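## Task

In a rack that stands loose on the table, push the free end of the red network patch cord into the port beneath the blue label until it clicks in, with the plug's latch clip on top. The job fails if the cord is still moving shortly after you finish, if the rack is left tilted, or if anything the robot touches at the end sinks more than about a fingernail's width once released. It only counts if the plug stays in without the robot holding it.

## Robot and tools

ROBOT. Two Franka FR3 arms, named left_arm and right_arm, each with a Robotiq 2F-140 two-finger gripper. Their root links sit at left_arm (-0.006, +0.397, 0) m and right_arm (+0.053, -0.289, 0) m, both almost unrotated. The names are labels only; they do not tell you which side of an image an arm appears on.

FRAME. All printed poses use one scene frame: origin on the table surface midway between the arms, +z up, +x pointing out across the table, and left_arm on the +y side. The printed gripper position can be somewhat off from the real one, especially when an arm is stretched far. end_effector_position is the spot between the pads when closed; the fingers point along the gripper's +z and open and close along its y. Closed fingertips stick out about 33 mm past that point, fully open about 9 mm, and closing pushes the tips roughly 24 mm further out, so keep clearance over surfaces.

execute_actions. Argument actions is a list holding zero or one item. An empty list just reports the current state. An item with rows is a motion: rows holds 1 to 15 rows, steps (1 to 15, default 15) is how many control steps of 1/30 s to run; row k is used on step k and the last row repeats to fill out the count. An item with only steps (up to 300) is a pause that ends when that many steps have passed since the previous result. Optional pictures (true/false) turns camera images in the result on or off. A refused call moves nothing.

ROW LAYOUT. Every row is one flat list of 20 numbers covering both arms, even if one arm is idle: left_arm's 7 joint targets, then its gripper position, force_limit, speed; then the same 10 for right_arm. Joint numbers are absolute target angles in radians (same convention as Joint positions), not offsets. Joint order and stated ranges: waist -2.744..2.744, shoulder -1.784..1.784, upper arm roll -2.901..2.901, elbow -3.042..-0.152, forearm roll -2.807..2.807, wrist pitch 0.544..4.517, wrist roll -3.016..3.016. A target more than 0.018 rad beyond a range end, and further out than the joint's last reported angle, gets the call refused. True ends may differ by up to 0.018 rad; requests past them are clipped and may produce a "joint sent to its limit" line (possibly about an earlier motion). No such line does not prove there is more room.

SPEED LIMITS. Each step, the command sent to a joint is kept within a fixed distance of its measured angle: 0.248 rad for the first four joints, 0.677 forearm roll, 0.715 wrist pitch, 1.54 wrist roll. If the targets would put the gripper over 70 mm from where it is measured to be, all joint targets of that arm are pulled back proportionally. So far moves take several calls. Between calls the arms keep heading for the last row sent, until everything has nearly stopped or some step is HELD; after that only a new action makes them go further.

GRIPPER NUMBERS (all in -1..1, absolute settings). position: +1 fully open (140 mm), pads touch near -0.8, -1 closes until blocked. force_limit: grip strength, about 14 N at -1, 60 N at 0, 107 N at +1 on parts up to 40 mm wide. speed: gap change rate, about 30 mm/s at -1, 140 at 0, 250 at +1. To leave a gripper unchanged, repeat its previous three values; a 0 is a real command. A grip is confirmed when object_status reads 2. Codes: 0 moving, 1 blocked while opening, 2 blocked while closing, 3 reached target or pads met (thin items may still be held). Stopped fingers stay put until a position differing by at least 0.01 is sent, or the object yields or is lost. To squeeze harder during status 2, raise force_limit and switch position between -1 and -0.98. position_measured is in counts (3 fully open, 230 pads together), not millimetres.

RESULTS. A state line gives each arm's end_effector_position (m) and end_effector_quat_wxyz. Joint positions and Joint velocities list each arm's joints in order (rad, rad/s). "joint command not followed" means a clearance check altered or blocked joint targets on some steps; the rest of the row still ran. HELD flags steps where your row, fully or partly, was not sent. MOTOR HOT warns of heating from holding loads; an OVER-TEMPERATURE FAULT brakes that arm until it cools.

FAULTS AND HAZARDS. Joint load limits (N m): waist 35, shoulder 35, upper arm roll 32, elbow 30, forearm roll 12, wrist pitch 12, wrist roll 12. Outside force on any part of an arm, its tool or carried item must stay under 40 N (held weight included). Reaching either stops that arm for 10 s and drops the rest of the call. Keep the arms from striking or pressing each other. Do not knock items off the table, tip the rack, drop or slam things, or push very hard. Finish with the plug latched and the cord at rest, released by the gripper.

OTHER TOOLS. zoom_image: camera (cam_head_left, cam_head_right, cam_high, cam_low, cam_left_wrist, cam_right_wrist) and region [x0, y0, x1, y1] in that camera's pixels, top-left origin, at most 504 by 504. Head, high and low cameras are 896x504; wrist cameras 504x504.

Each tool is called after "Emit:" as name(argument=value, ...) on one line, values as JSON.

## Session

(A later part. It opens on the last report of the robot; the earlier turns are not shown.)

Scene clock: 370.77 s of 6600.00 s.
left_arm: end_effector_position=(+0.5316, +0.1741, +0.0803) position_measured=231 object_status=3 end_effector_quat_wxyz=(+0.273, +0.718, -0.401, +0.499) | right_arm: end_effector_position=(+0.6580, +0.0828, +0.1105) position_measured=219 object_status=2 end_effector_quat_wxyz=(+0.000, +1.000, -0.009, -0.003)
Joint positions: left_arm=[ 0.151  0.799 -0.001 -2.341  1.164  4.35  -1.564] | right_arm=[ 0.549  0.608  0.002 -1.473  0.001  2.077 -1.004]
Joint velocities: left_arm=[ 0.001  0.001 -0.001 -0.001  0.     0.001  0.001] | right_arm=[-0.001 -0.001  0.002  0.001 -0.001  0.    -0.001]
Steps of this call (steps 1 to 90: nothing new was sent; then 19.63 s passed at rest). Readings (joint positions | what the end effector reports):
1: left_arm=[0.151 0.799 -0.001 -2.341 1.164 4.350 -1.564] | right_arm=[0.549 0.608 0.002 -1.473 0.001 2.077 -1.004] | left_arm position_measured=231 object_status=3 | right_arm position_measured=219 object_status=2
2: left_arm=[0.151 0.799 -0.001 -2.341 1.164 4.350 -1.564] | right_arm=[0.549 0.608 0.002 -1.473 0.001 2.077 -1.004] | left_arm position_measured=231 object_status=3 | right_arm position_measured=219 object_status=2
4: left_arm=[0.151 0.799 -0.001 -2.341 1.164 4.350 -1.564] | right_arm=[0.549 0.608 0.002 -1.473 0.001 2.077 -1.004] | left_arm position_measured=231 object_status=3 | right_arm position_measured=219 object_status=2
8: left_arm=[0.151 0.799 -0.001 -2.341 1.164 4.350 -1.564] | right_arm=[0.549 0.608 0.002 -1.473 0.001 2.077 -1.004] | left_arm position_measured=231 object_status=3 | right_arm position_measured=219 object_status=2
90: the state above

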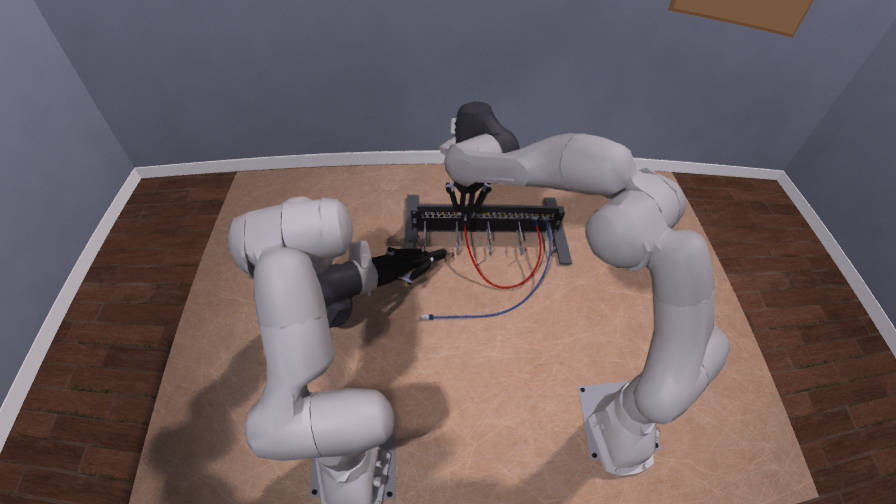

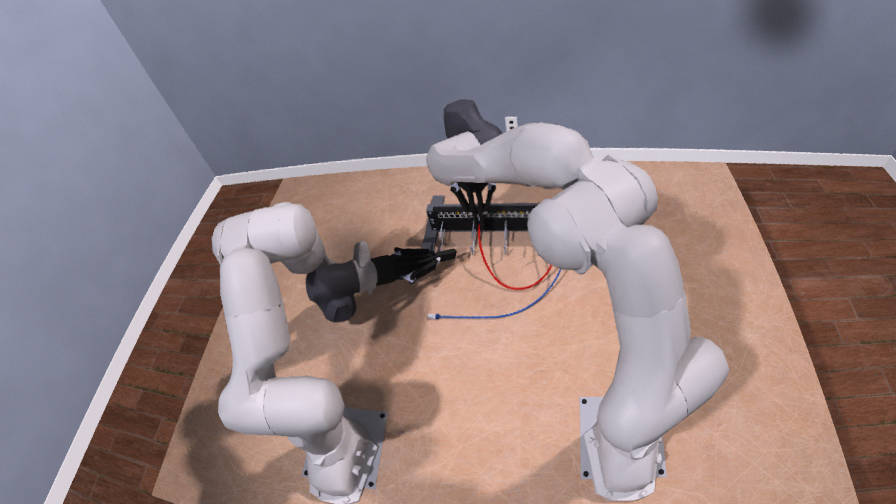

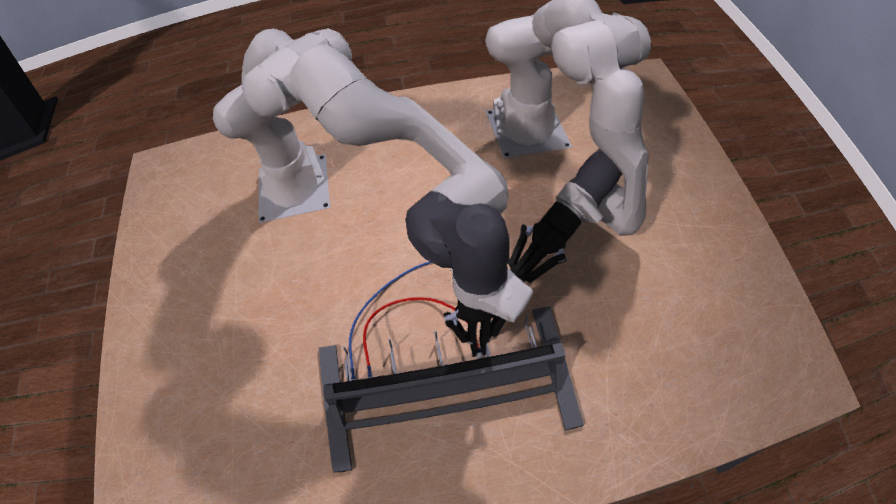

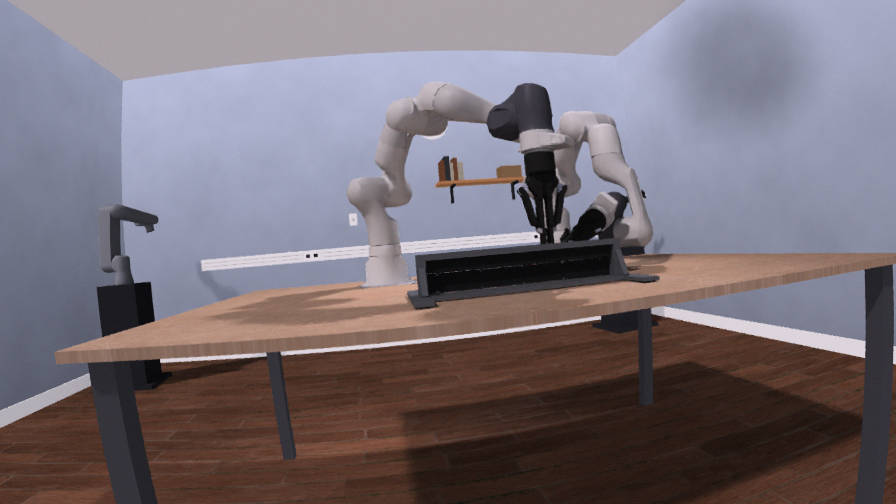

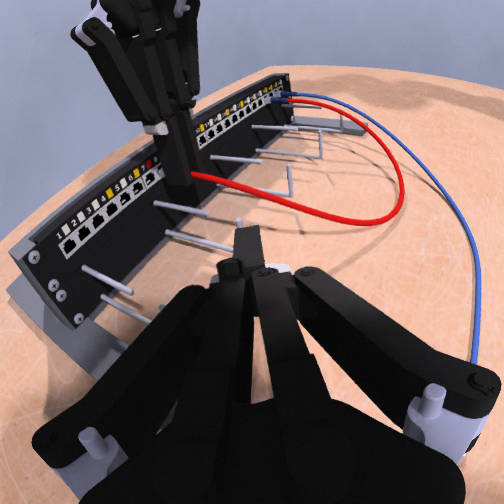

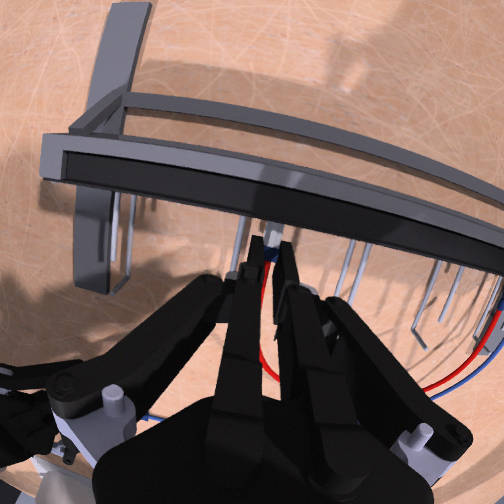

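Emit:
execute_actions(actions=[{"rows":[[0.15,0.80,0,-2.3416,1.16,4.35,-1.571,-1,-0.5,0,0.548,0.605,0.0008,-1.478,-0.0005,2.082,-1.003,-1,0.6,-0.9],[0.15,0.80,0,-2.3416,1.16,4.35,-1.571,-1,-0.5,0,0.549,0.602,0.0008,-1.483,-0.0005,2.084,-1.003,-1,0.6,-0.9],[0.15,0.80,0,-2.3416,1.16,4.35,-1.571,-1,-0.5,0,0.550,0.599,0.0008,-1.488,-0.0005,2.086,-1.003,-1,0.6,-0.9],[0.15,0.80,0,-2.3416,1.16,4.35,-1.571,-1,-0.5,0,0.551,0.596,0.0008,-1.493,-0.0005,2.088,-1.003,-1,0.6,-0.9],[0.15,0.80,0,-2.3416,1.16,4.35,-1.571,-1,-0.5,0,0.552,0.593,0.0008,-1.498,-0.0005,2.090,-1.003,-1,0.6,-0.9],[0.15,0.80,0,-2.3416,1.16,4.35,-1.571,-1,-0.5,0,0.553,0.590,0.0008,-1.502,-0.0005,2.092,-1.003,-1,0.6,-0.9],[0.15,0.80,0,-2.3416,1.16,4.35,-1.571,-1,-0.5,0,0.554,0.587,0.0008,-1.506,-0.0005,2.093,-1.003,-1,0.6,-0.9]],"steps":15}], pictures=false)

Emit:
execute_actions(actions=[{"rows":[[0.15,0.80,0,-2.3416,1.16,4.35,-1.571,-1,-0.5,0,0.5533,0.5885,0.0008,-1.5035,-0.0005,2.092,-1.003,-1,0.6,-0.9],[0.15,0.80,0,-2.3416,1.16,4.35,-1.571,-1,-0.5,0,0.5526,0.590,0.0008,-1.501,-0.0005,2.091,-1.003,-1,0.6,-0.9],[0.15,0.80,0,-2.3416,1.16,4.35,-1.571,-1,-0.5,0,0.5519,0.5915,0.0008,-1.4985,-0.0005,2.090,-1.003,-1,0.6,-0.9],[0.15,0.80,0,-2.3416,1.16,4.35,-1.571,-1,-0.5,0,0.5512,0.593,0.0008,-1.496,-0.0005,2.089,-1.003,-1,0.6,-0.9],[0.15,0.80,0,-2.3416,1.16,4.35,-1.571,-1,-0.5,0,0.5505,0.5945,0.0008,-1.4935,-0.0005,2.088,-1.003,-1,0.6,-0.9],[0.15,0.80,0,-2.3416,1.16,4.35,-1.571,-1,-0.5,0,0.5498,0.596,0.0008,-1.491,-0.0005,2.087,-1.003,-1,0.6,-0.9],[0.15,0.80,0,-2.3416,1.16,4.35,-1.571,-1,-0.5,0,0.5491,0.5975,0.0008,-1.4885,-0.0005,2.086,-1.003,-1,0.6,-0.9],[0.15,0.80,0,-2.3416,1.16,4.35,-1.571,-1,-0.5,0,0.5486,0.5985,0.0008,-1.487,-0.0005,2.085,-1.003,-1,0.6,-0.9]],"steps":15}], pictures=true)

Emit:
zoom_image(camera="cam_left_wrist", region=[130, 140, 190, 200])

Scene clock: 385.07 s of 6600.00 s.
left_arm: end_effector_position=(+0.5316, +0.1741, +0.0803) position_measured=231 object_status=3 end_effector_quat_wxyz=(+0.273, +0.718, -0.401, +0.499) | right_arm: end_effector_position=(+0.6525, +0.0825, +0.1114) position_measured=219 object_status=2 end_effector_quat_wxyz=(-0.000, +1.000, -0.007, -0.002)
Joint positions: left_arm=[ 0.151  0.799 -0.001 -2.341  1.164  4.35  -1.564] | right_arm=[ 0.553  0.589  0.002 -1.503  0.001  2.089 -1.004]
Joint velocities: left_arm=[ 0.     0.    -0.     0.    -0.001 -0.    -0.   ] | right_arm=[ 0.001 -0.001 -0.    -0.004 -0.     0.008  0.   ]
Steps of this call (steps 1 to 90: nothing new was sent; then 10.80 s passed at rest; steps 91 to 105: all 15 steps of this action). Readings (joint positions | what the end effector reports):
91: left_arm=[0.151 0.799 -0.001 -2.341 1.164 4.350 -1.564] | right_arm=[0.549 0.608 0.002 -1.474 0.001 2.077 -1.004] | left_arm position_measured=231 object_status=3 | right_arm position_measured=219 object_status=2
92: left_arm=[0.151 0.799 -0.001 -2.341 1.164 4.350 -1.564] | right_arm=[0.549 0.607 0.002 -1.476 0.001 2.078 -1.004] | left_arm position_measured=231 object_status=3 | right_arm position_measured=219 object_status=2
94: left_arm=[0.151 0.799 -0.001 -2.341 1.164 4.350 -1.564] | right_arm=[0.549 0.603 0.002 -1.483 0.001 2.080 -1.004] | left_arm position_measured=231 object_status=3 | right_arm position_measured=219 object_status=2
98: left_arm=[0.151 0.799 -0.001 -2.341 1.164 4.350 -1.564] | right_arm=[0.551 0.593 0.002 -1.498 0.001 2.085 -1.004] | left_arm position_measured=231 object_status=3 | right_arm position_measured=219 object_status=2
105: the state above

Scene clock: 385.57 s of 6600.00 s.
left_arm: end_effector_position=(+0.5316, +0.1741, +0.0803) position_measured=231 object_status=3 end_effector_quat_wxyz=(+0.273, +0.718, -0.401, +0.499) | right_arm: end_effector_position=(+0.6568, +0.0828, +0.1123) position_measured=219 object_status=2 end_effector_quat_wxyz=(-0.001, +1.000, -0.009, +0.000)
Joint positions: left_arm=[ 0.151  0.799 -0.001 -2.341  1.164  4.35  -1.564] | right_arm=[ 0.55   0.596  0.002 -1.49   0.001  2.088 -1.004]
Joint velocities: left_arm=[-0.001  0.    -0.     0.001  0.001  0.    -0.001] | right_arm=[ 0.001  0.002  0.     0.002  0.001 -0.002  0.001]
Steps of this call (steps 1 to 15: all 15 steps of this action). Readings (joint positions | what the end effector reports):
1: left_arm=[0.151 0.799 -0.001 -2.341 1.164 4.350 -1.564] | right_arm=[0.553 0.589 0.002 -1.503 0.001 2.089 -1.004] | left_arm position_measured=231 object_status=3 | right_arm position_measured=219 object_status=2
2: left_arm=[0.151 0.799 -0.001 -2.341 1.164 4.350 -1.564] | right_arm=[0.553 0.589 0.002 -1.503 0.001 2.090 -1.004] | left_arm position_measured=231 object_status=3 | right_arm position_measured=219 object_status=2
4: left_arm=[0.151 0.799 -0.001 -2.341 1.164 4.350 -1.564] | right_arm=[0.553 0.590 0.002 -1.501 0.001 2.090 -1.004] | left_arm position_measured=231 object_status=3 | right_arm position_measured=219 object_status=2
8: left_arm=[0.151 0.799 -0.001 -2.341 1.164 4.350 -1.564] | right_arm=[0.552 0.594 0.002 -1.493 0.001 2.089 -1.004] | left_arm position_measured=231 object_status=3 | right_arm position_measured=219 object_status=2
15: the state above

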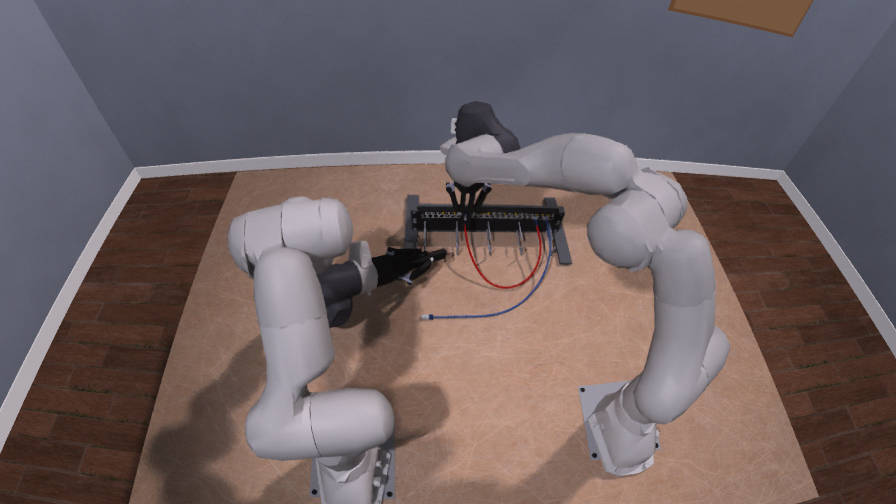

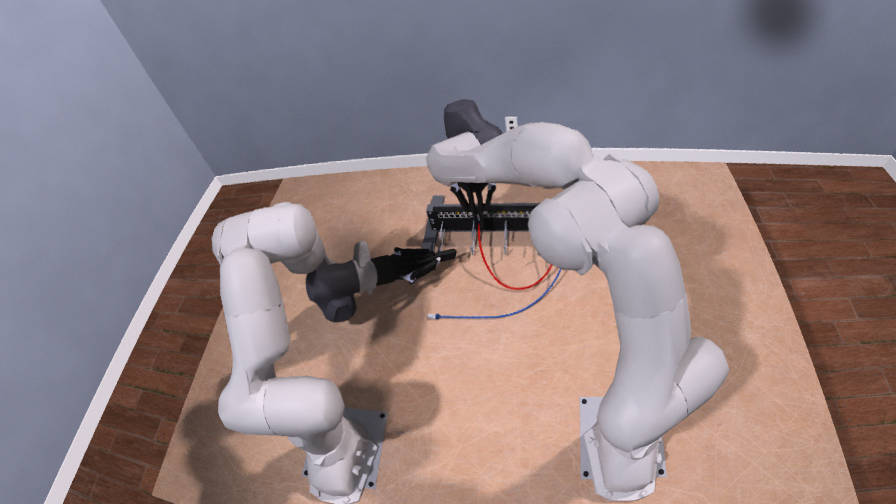

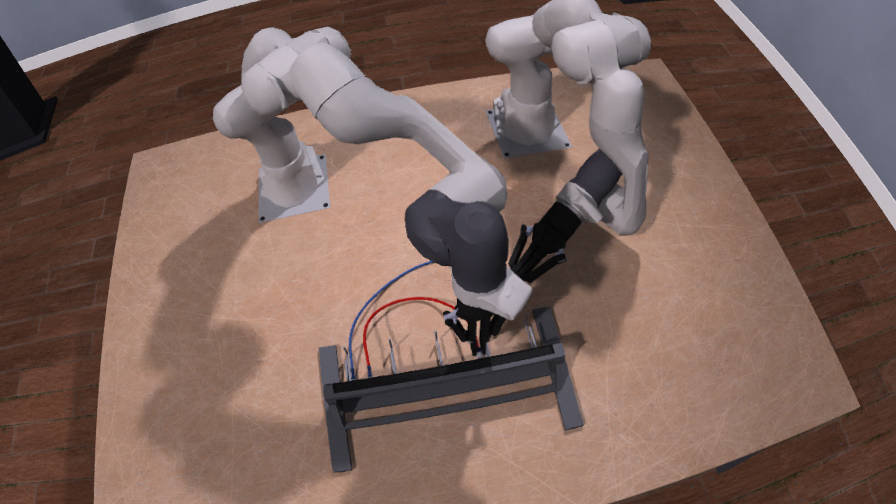

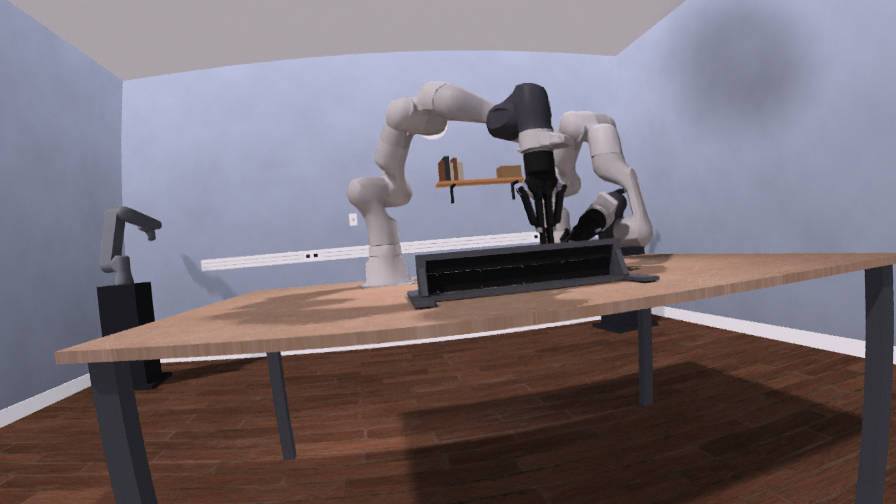

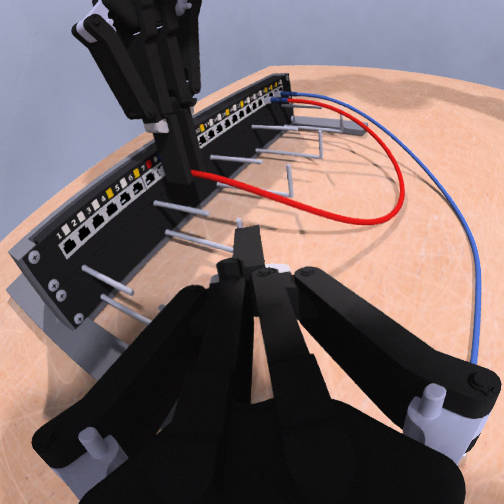

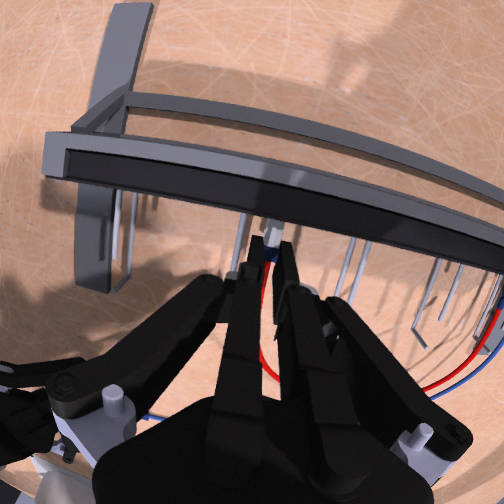

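Region (130, 140, 190, 200) of cam_left_wrist's 504x504 image, scaled by 8.400, with more detail than that image has.

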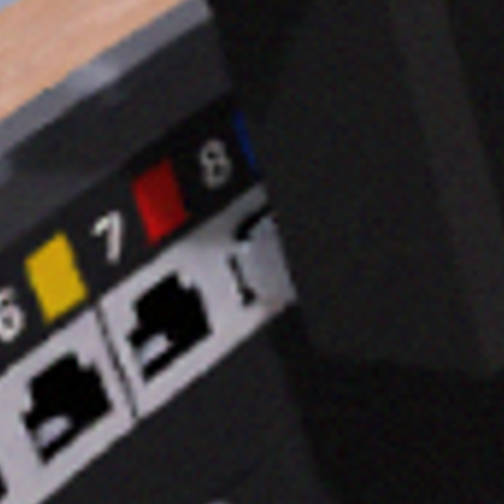

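Emit:
execute_actions(actions=[{"rows":[[0.15,0.80,0,-2.3416,1.16,4.35,-1.571,-1,-0.5,0,0.5483,0.5996,0.0008,-1.4851,-0.0005,2.0845,-1.004,-1,0.6,-0.9],[0.15,0.80,0,-2.3416,1.16,4.35,-1.571,-1,-0.5,0,0.5480,0.6008,0.0008,-1.4832,-0.0005,2.0838,-1.005,-1,0.6,-0.9],[0.15,0.80,0,-2.3416,1.16,4.35,-1.571,-1,-0.5,0,0.5477,0.6019,0.0008,-1.4813,-0.0005,2.0831,-1.006,-1,0.6,-0.9],[0.15,0.80,0,-2.3416,1.16,4.35,-1.571,-1,-0.5,0,0.5474,0.6031,0.0008,-1.4794,-0.0005,2.0824,-1.007,-1,0.6,-0.9],[0.15,0.80,0,-2.3416,1.16,4.35,-1.571,-1,-0.5,0,0.5470,0.6042,0.0008,-1.4775,-0.0005,2.0817,-1.008,-1,0.6,-0.9],[0.15,0.80,0,-2.3416,1.16,4.35,-1.571,-1,-0.5,0,0.5467,0.6054,0.0008,-1.4756,-0.0005,2.0810,-1.008,-1,0.6,-0.9],[0.15,0.80,0,-2.3416,1.16,4.35,-1.571,-1,-0.5,0,0.5464,0.6065,0.0008,-1.4737,-0.0005,2.0803,-1.008,-1,0.6,-0.9],[0.15,0.80,0,-2.3416,1.16,4.35,-1.571,-1,-0.5,0,0.5461,0.6077,0.0008,-1.4718,-0.0005,2.0796,-1.008,-1,0.6,-0.9],[0.15,0.80,0,-2.3416,1.16,4.35,-1.571,-1,-0.5,0,0.5458,0.6088,0.0008,-1.4699,-0.0005,2.0789,-1.008,-1,0.6,-0.9],[0.15,0.80,0,-2.3416,1.16,4.35,-1.571,-1,-0.5,0,0.5455,0.6100,0.0008,-1.4680,-0.0005,2.0782,-1.008,-1,0.6,-0.9]],"steps":15}], pictures=true)

Emit:
zoom_image(camera="cam_left_wrist", region=[130, 140, 190, 200])

Scene clock: 396.13 s of 6600.00 s.
left_arm: end_effector_position=(+0.5316, +0.1741, +0.0803) position_measured=231 object_status=3 end_effector_quat_wxyz=(+0.273, +0.718, -0.401, +0.499) | right_arm: end_effector_position=(+0.6580, +0.0832, +0.1116) position_measured=219 object_status=2 end_effector_quat_wxyz=(+0.000, +1.000, -0.009, -0.002)
Joint positions: left_arm=[ 0.151  0.799 -0.001 -2.341  1.164  4.35  -1.564] | right_arm=[ 0.55   0.607  0.002 -1.472  0.001  2.076 -1.004]
Joint velocities: left_arm=[0.002 0.001 0.002 0.001 0.    0.    0.   ] | right_arm=[-0.001  0.003  0.001  0.009 -0.    -0.008 -0.002]
Steps of this call (steps 1 to 15: the robot went on to your last target; steps 16 to 90: nothing new was sent; then 7.07 s passed at rest; steps 91 to 105: all 15 steps of this action). Readings (joint positions | what the end effector reports):
91: left_arm=[0.151 0.799 -0.001 -2.341 1.164 4.350 -1.564] | right_arm=[0.550 0.597 0.002 -1.489 0.001 2.087 -1.004] | left_arm position_measured=231 object_status=3 | right_arm position_measured=219 object_status=2
92: left_arm=[0.151 0.799 -0.001 -2.341 1.164 4.350 -1.564] | right_arm=[0.550 0.597 0.002 -1.488 0.001 2.087 -1.004] | left_arm position_measured=231 object_status=3 | right_arm position_measured=219 object_status=2
94: left_arm=[0.151 0.799 -0.001 -2.341 1.164 4.350 -1.564] | right_arm=[0.550 0.599 0.002 -1.485 0.001 2.086 -1.004] | left_arm position_measured=231 object_status=3 | right_arm position_measured=219 object_status=2
98: left_arm=[0.151 0.799 -0.001 -2.341 1.164 4.350 -1.564] | right_arm=[0.550 0.603 0.002 -1.479 0.001 2.082 -1.004] | left_arm position_measured=231 object_status=3 | right_arm position_measured=219 object_status=2
105: the state above

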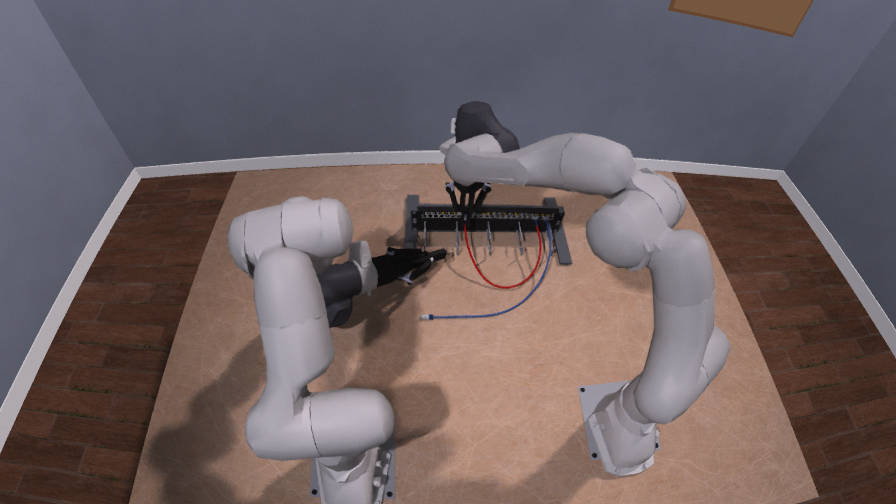

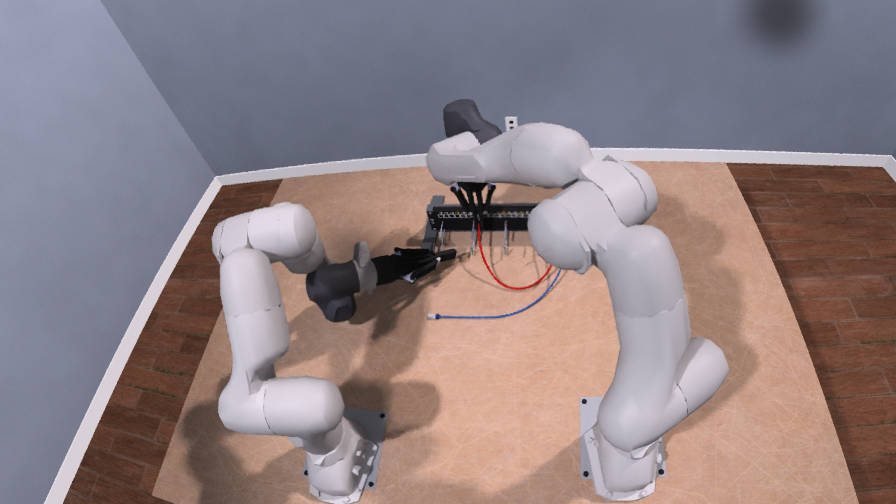

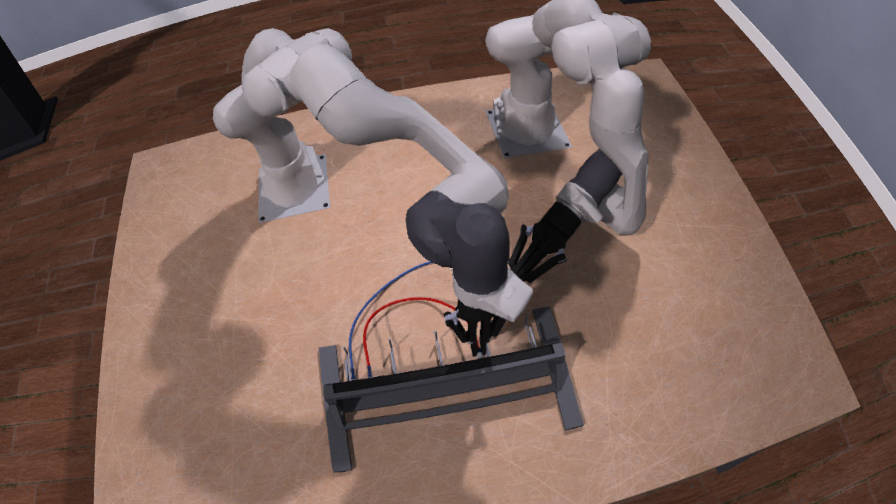

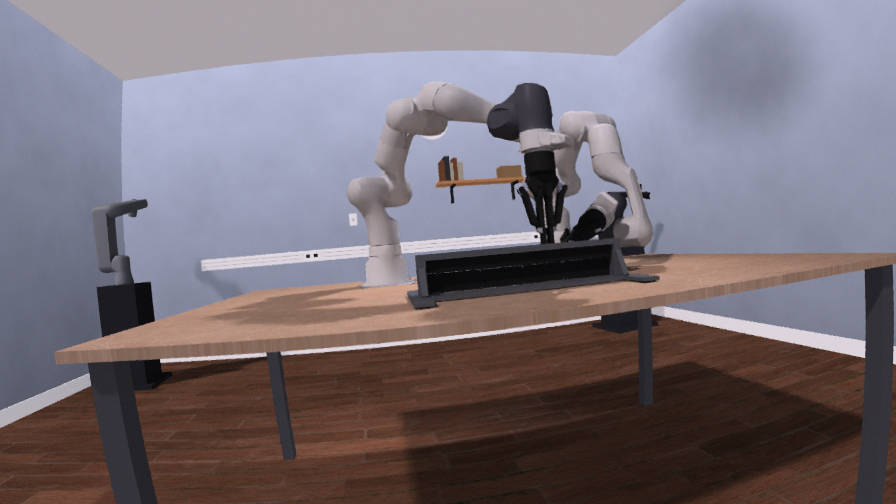

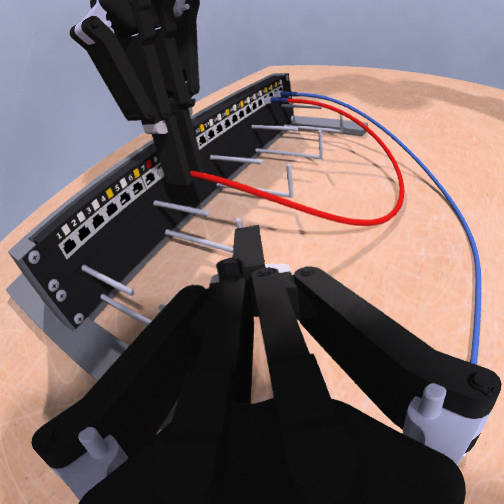

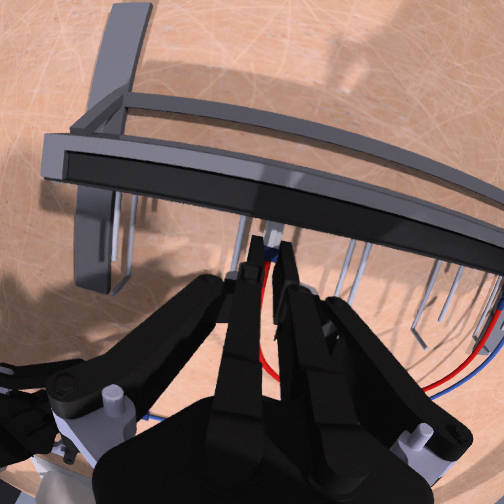

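Region (130, 140, 190, 200) of cam_left_wrist's 504x504 image, scaled by 8.400, with more detail than that image has.

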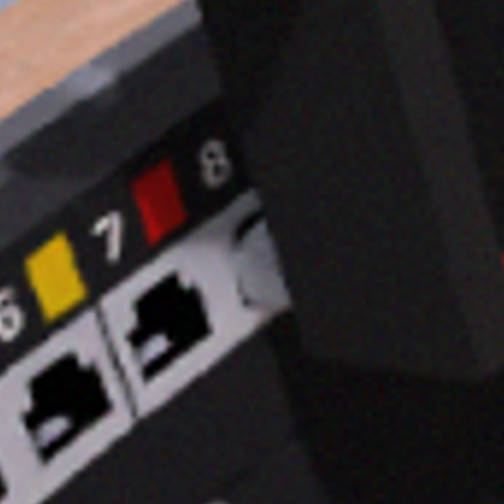

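Emit:
execute_actions(actions=[{"rows":[[0.15,0.80,0,-2.3416,1.16,4.35,-1.571,-1,-0.5,0,0.5452,0.6090,0.0008,-1.4700,-0.0005,2.0790,-1.008,-1,0.6,-0.9],[0.15,0.80,0,-2.3416,1.16,4.35,-1.571,-1,-0.5,0,0.5449,0.6080,0.0008,-1.4715,-0.0005,2.0795,-1.008,-1,0.6,-0.9],[0.15,0.80,0,-2.3416,1.16,4.35,-1.571,-1,-0.5,0,0.5446,0.6070,0.0008,-1.4730,-0.0005,2.0800,-1.008,-1,0.6,-0.9],[0.15,0.80,0,-2.3416,1.16,4.35,-1.571,-1,-0.5,0,0.5443,0.6060,0.0008,-1.4740,-0.0005,2.0800,-1.008,-1,0.6,-0.9],[0.15,0.80,0,-2.3416,1.16,4.35,-1.571,-1,-0.5,0,0.5440,0.6050,0.0008,-1.4750,-0.0005,2.0800,-1.008,-1,0.6,-0.9]],"steps":15}], pictures=false)

Scene clock: 404.07 s of 6600.00 s.
left_arm: end_effector_position=(+0.5316, +0.1741, +0.0803) position_measured=231 object_status=3 end_effector_quat_wxyz=(+0.273, +0.718, -0.401, +0.499) | right_arm: end_effector_position=(+0.6579, +0.0825, +0.1113) position_measured=219 object_status=2 end_effector_quat_wxyz=(+0.000, +1.000, -0.009, -0.003)
Joint positions: left_arm=[ 0.151  0.799 -0.001 -2.341  1.164  4.35  -1.564] | right_arm=[ 0.549  0.607  0.002 -1.473  0.001  2.075 -1.004]
Joint velocities: left_arm=[-0.001 -0.001 -0.     0.001  0.001 -0.001 -0.002] | right_arm=[ 0.001 -0.001  0.002 -0.002  0.001  0.    -0.001]
Steps of this call (steps 1 to 15: the robot went on to your last target; steps 16 to 90: nothing new was sent; then 4.43 s passed at rest; steps 91 to 105: all 15 steps of this action). Readings (joint positions | what the end effector reports):
91: left_arm=[0.151 0.799 -0.001 -2.341 1.164 4.350 -1.564] | right_arm=[0.549 0.608 0.002 -1.471 0.001 2.075 -1.004] | left_arm position_measured=231 object_status=3 | right_arm position_measured=219 object_status=2
92: left_arm=[0.151 0.799 -0.001 -2.341 1.164 4.350 -1.564] | right_arm=[0.549 0.608 0.002 -1.471 0.001 2.075 -1.004] | left_arm position_measured=231 object_status=3 | right_arm position_measured=219 object_status=2
94: left_arm=[0.151 0.799 -0.001 -2.341 1.164 4.350 -1.564] | right_arm=[0.549 0.608 0.002 -1.472 0.001 2.075 -1.004] | left_arm position_measured=231 object_status=3 | right_arm position_measured=219 object_status=2
98: left_arm=[0.151 0.799 -0.001 -2.341 1.164 4.350 -1.564] | right_arm=[0.549 0.607 0.002 -1.473 0.001 2.075 -1.004] | left_arm position_measured=231 object_status=3 | right_arm position_measured=219 object_status=2
105: the state above

Emit:
execute_actions(actions=[])

Emit:
zoom_image(camera="cam_left_wrist", region=[140, 150, 180, 190])

Emit:
zoom_image(camera="cam_right_wrist", region=[240, 200, 310, 270])

Scene clock: 407.57 s of 6600.00 s.
left_arm: end_effector_position=(+0.5316, +0.1741, +0.0803) position_measured=231 object_status=3 end_effector_quat_wxyz=(+0.273, +0.718, -0.401, +0.499) | right_arm: end_effector_position=(+0.6579, +0.0825, +0.1113) position_measured=219 object_status=2 end_effector_quat_wxyz=(+0.000, +1.000, -0.009, -0.003)
Joint positions: left_arm=[ 0.151  0.799 -0.001 -2.341  1.164  4.35  -1.564] | right_arm=[ 0.548  0.607  0.002 -1.473  0.001  2.075 -1.004]
Joint velocities: left_arm=[ 0.    -0.     0.    -0.     0.001  0.001 -0.001] | right_arm=[-0.     0.001  0.001 -0.     0.001  0.    -0.001]
Steps of this call (steps 1 to 15: the robot went on to your last target; steps 16 to 90: nothing new was sent; then 0.50 s passed at rest). Readings (joint positions | what the end effector reports):
1: left_arm=[0.151 0.799 -0.001 -2.341 1.164 4.350 -1.564] | right_arm=[0.549 0.607 0.002 -1.473 0.001 2.075 -1.004] | left_arm position_measured=231 object_status=3 | right_arm position_measured=219 object_status=2
2: left_arm=[0.151 0.799 -0.001 -2.341 1.164 4.350 -1.564] | right_arm=[0.549 0.607 0.002 -1.473 0.001 2.075 -1.004] | left_arm position_measured=231 object_status=3 | right_arm position_measured=219 object_status=2
4: left_arm=[0.151 0.799 -0.001 -2.341 1.164 4.350 -1.564] | right_arm=[0.549 0.607 0.002 -1.473 0.001 2.075 -1.004] | left_arm position_measured=231 object_status=3 | right_arm position_measured=219 object_status=2
8: left_arm=[0.151 0.799 -0.001 -2.341 1.164 4.350 -1.564] | right_arm=[0.549 0.607 0.002 -1.473 0.001 2.075 -1.004] | left_arm position_measured=231 object_status=3 | right_arm position_measured=219 object_status=2
90: the state above
All arms were judged still, so your last target was given up. Only a new action makes them travel on or press farther. Fingers that are still opening or closing keep moving.

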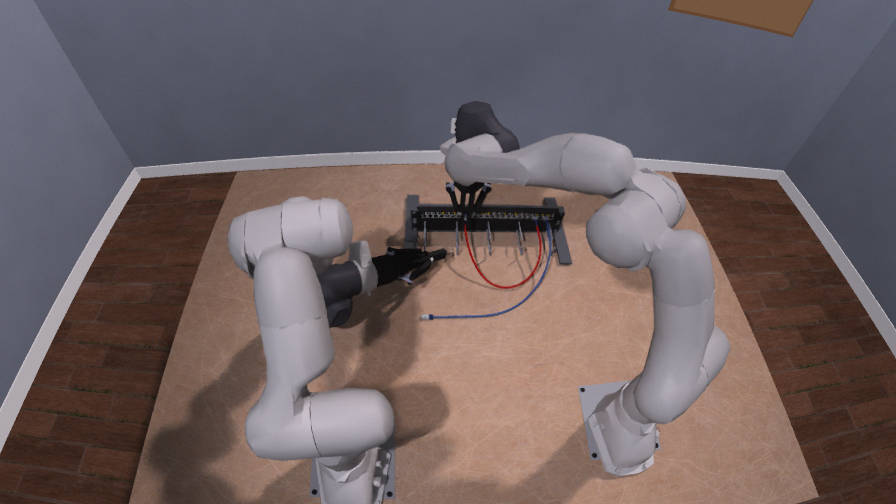

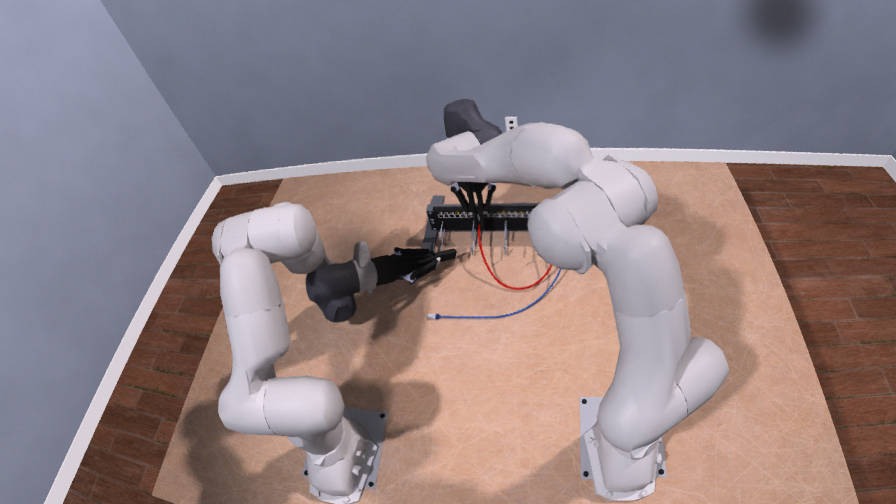

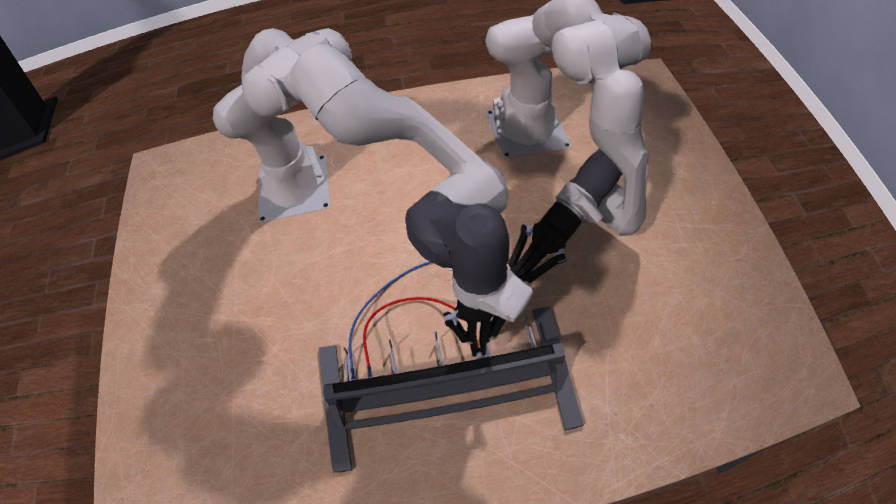

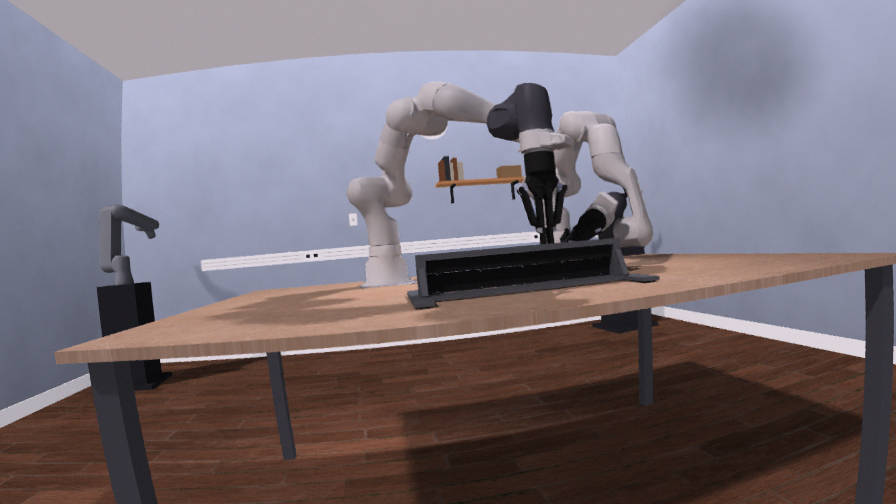

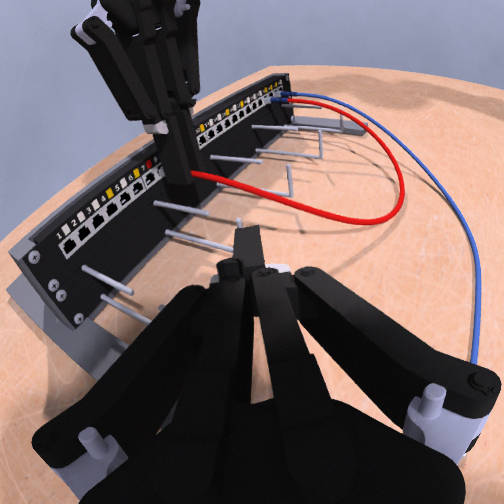

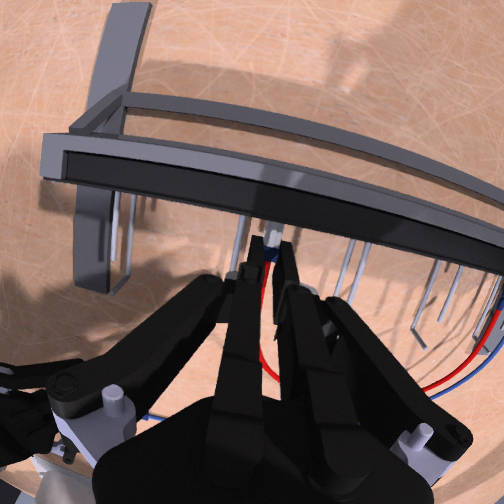

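Region (140, 150, 180, 190) of cam_left_wrist's 504x504 image, scaled by 12.600, with more detail than that image has.

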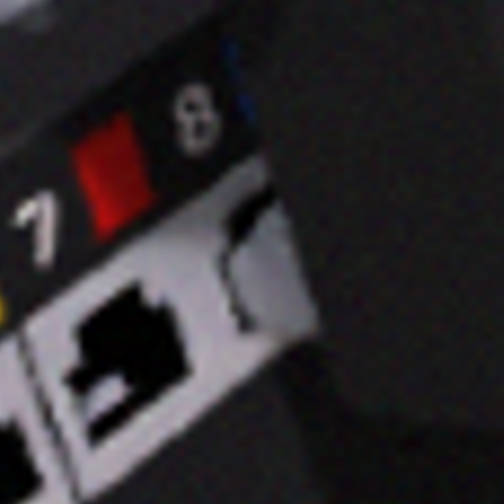

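Region (240, 200, 310, 270) of cam_right_wrist's 504x504 image, scaled by 7.200, with more detail than that image has.

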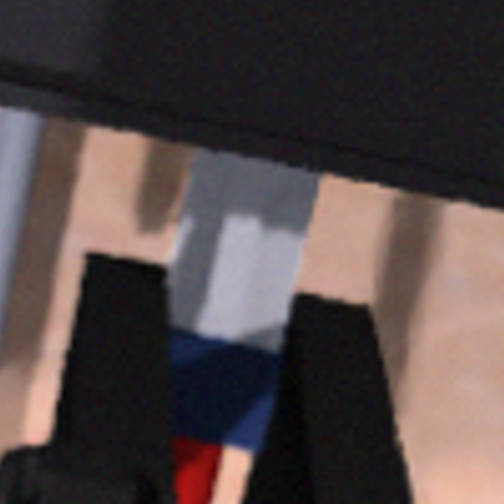

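Emit:
execute_actions(actions=[{"rows":[[0.15,0.80,0,-2.3416,1.16,4.35,-1.571,-1,-0.5,0,0.5450,0.6060,0.0008,-1.4720,-0.0005,2.0800,-1.008,-1,0.6,-0.9],[0.15,0.80,0,-2.3416,1.16,4.35,-1.571,-1,-0.5,0,0.5450,0.6070,0.0008,-1.4720,-0.0005,2.0800,-1.008,-1,0.6,-0.9],[0.15,0.80,0,-2.3416,1.16,4.35,-1.571,-1,-0.5,0,0.5450,0.6075,0.0008,-1.4720,-0.0005,2.0805,-1.008,-1,0.6,-0.9],[0.15,0.80,0,-2.3416,1.16,4.35,-1.571,-1,-0.5,0,0.5450,0.6078,0.0008,-1.4720,-0.0005,2.0810,-1.008,-1,0.6,-0.9],[0.15,0.80,0,-2.3416,1.16,4.35,-1.571,-1,-0.5,0,0.5450,0.6081,0.0008,-1.4720,-0.0005,2.0815,-1.008,-1,0.6,-0.9],[0.15,0.80,0,-2.3416,1.16,4.35,-1.571,-1,-0.5,0,0.5450,0.6084,0.0008,-1.4720,-0.0005,2.0820,-1.008,-1,0.6,-0.9],[0.15,0.80,0,-2.3416,1.16,4.35,-1.571,-1,-0.5,0,0.5450,0.6087,0.0008,-1.4720,-0.0005,2.0820,-1.008,-1,0.6,-0.9],[0.15,0.80,0,-2.3416,1.16,4.35,-1.571,-1,-0.5,0,0.5450,0.6090,0.0008,-1.4720,-0.0005,2.0820,-1.008,-1,0.6,-0.9]],"steps":15}], pictures=false)

Scene clock: 421.50 s of 6600.00 s.
left_arm: end_effector_position=(+0.5316, +0.1741, +0.0803) position_measured=231 object_status=3 end_effector_quat_wxyz=(+0.273, +0.718, -0.401, +0.499) | right_arm: end_effector_position=(+0.6579, +0.0825, +0.1113) position_measured=219 object_status=2 end_effector_quat_wxyz=(+0.000, +1.000, -0.009, -0.003)
Joint positions: left_arm=[ 0.151  0.799 -0.001 -2.341  1.164  4.35  -1.564] | right_arm=[ 0.548  0.607  0.002 -1.474  0.001  2.076 -1.004]
Joint velocities: left_arm=[ 0.    -0.002  0.001 -0.     0.001 -0.     0.   ] | right_arm=[ 0.     0.    -0.001 -0.     0.001  0.001 -0.   ]
Steps of this call (steps 1 to 90: nothing new was sent; then 10.43 s passed at rest; steps 91 to 105: all 15 steps of this action). Readings (joint positions | what the end effector reports):
91: left_arm=[0.151 0.799 -0.001 -2.341 1.164 4.350 -1.564] | right_arm=[0.548 0.607 0.002 -1.474 0.001 2.075 -1.004] | left_arm position_measured=231 object_status=3 | right_arm position_measured=219 object_status=2
92: left_arm=[0.151 0.799 -0.001 -2.341 1.164 4.350 -1.564] | right_arm=[0.548 0.607 0.002 -1.474 0.001 2.075 -1.004] | left_arm position_measured=231 object_status=3 | right_arm position_measured=219 object_status=2
94: left_arm=[0.151 0.799 -0.001 -2.341 1.164 4.350 -1.564] | right_arm=[0.548 0.607 0.002 -1.474 0.001 2.076 -1.004] | left_arm position_measured=231 object_status=3 | right_arm position_measured=219 object_status=2
98: left_arm=[0.151 0.799 -0.001 -2.341 1.164 4.350 -1.564] | right_arm=[0.548 0.607 0.002 -1.474 0.001 2.076 -1.004] | left_arm position_measured=231 object_status=3 | right_arm position_measured=219 object_status=2
105: the state above

Emit:
execute_actions(actions=[{"rows":[[0.15,0.80,0,-2.3416,1.16,4.35,-1.571,-1,-0.5,0,0.5455,0.6093,0.0008,-1.4720,-0.0005,2.0825,-1.008,-1,0.6,-0.9],[0.15,0.80,0,-2.3416,1.16,4.35,-1.571,-1,-0.5,0,0.5455,0.6096,0.0008,-1.4720,-0.0005,2.083,-1.008,-1,0.6,-0.9],[0.15,0.80,0,-2.3416,1.16,4.35,-1.571,-1,-0.5,0,0.5460,0.6099,0.0008,-1.4720,-0.0005,2.0835,-1.008,-1,0.6,-0.9],[0.15,0.80,0,-2.3416,1.16,4.35,-1.571,-1,-0.5,0,0.5460,0.6102,0.0008,-1.4720,-0.0005,2.084,-1.008,-1,0.6,-0.9],[0.15,0.80,0,-2.3416,1.16,4.35,-1.571,-1,-0.5,0,0.5460,0.6105,0.0008,-1.4720,-0.0005,2.084,-1.008,-1,0.6,-0.9]],"steps":15}], pictures=false)

Scene clock: 427.87 s of 6600.00 s.
left_arm: end_effector_position=(+0.5316, +0.1741, +0.0802) position_measured=231 object_status=3 end_effector_quat_wxyz=(+0.273, +0.718, -0.401, +0.499) | right_arm: end_effector_position=(+0.6579, +0.0826, +0.1109) position_measured=219 object_status=2 end_effector_quat_wxyz=(+0.000, +1.000, -0.009, -0.003)
Joint positions: left_arm=[ 0.151  0.799 -0.001 -2.341  1.164  4.35  -1.564] | right_arm=[ 0.548  0.608  0.002 -1.474  0.001  2.076 -1.004]
Joint velocities: left_arm=[-0.001 -0.    -0.001 -0.001  0.     0.    -0.001] | right_arm=[ 0.001  0.    -0.001 -0.    -0.001  0.001 -0.001]
Steps of this call (steps 1 to 15: the robot went on to your last target; steps 16 to 90: nothing new was sent; then 2.87 s passed at rest; steps 91 to 105: all 15 steps of this action). Readings (joint positions | what the end effector reports):
91: left_arm=[0.151 0.799 -0.001 -2.341 1.164 4.350 -1.564] | right_arm=[0.548 0.607 0.002 -1.474 0.001 2.076 -1.004] | left_arm position_measured=231 object_status=3 | right_arm position_measured=219 object_status=2
92: left_arm=[0.151 0.799 -0.001 -2.341 1.164 4.350 -1.564] | right_arm=[0.548 0.607 0.002 -1.474 0.001 2.076 -1.004] | left_arm position_measured=231 object_status=3 | right_arm position_measured=219 object_status=2
94: left_arm=[0.151 0.799 -0.001 -2.341 1.164 4.350 -1.564] | right_arm=[0.548 0.607 0.002 -1.474 0.001 2.076 -1.004] | left_arm position_measured=231 object_status=3 | right_arm position_measured=219 object_status=2
98: left_arm=[0.151 0.799 -0.001 -2.341 1.164 4.350 -1.564] | right_arm=[0.548 0.607 0.002 -1.474 0.001 2.076 -1.004] | left_arm position_measured=231 object_status=3 | right_arm position_measured=219 object_status=2
105: the state above


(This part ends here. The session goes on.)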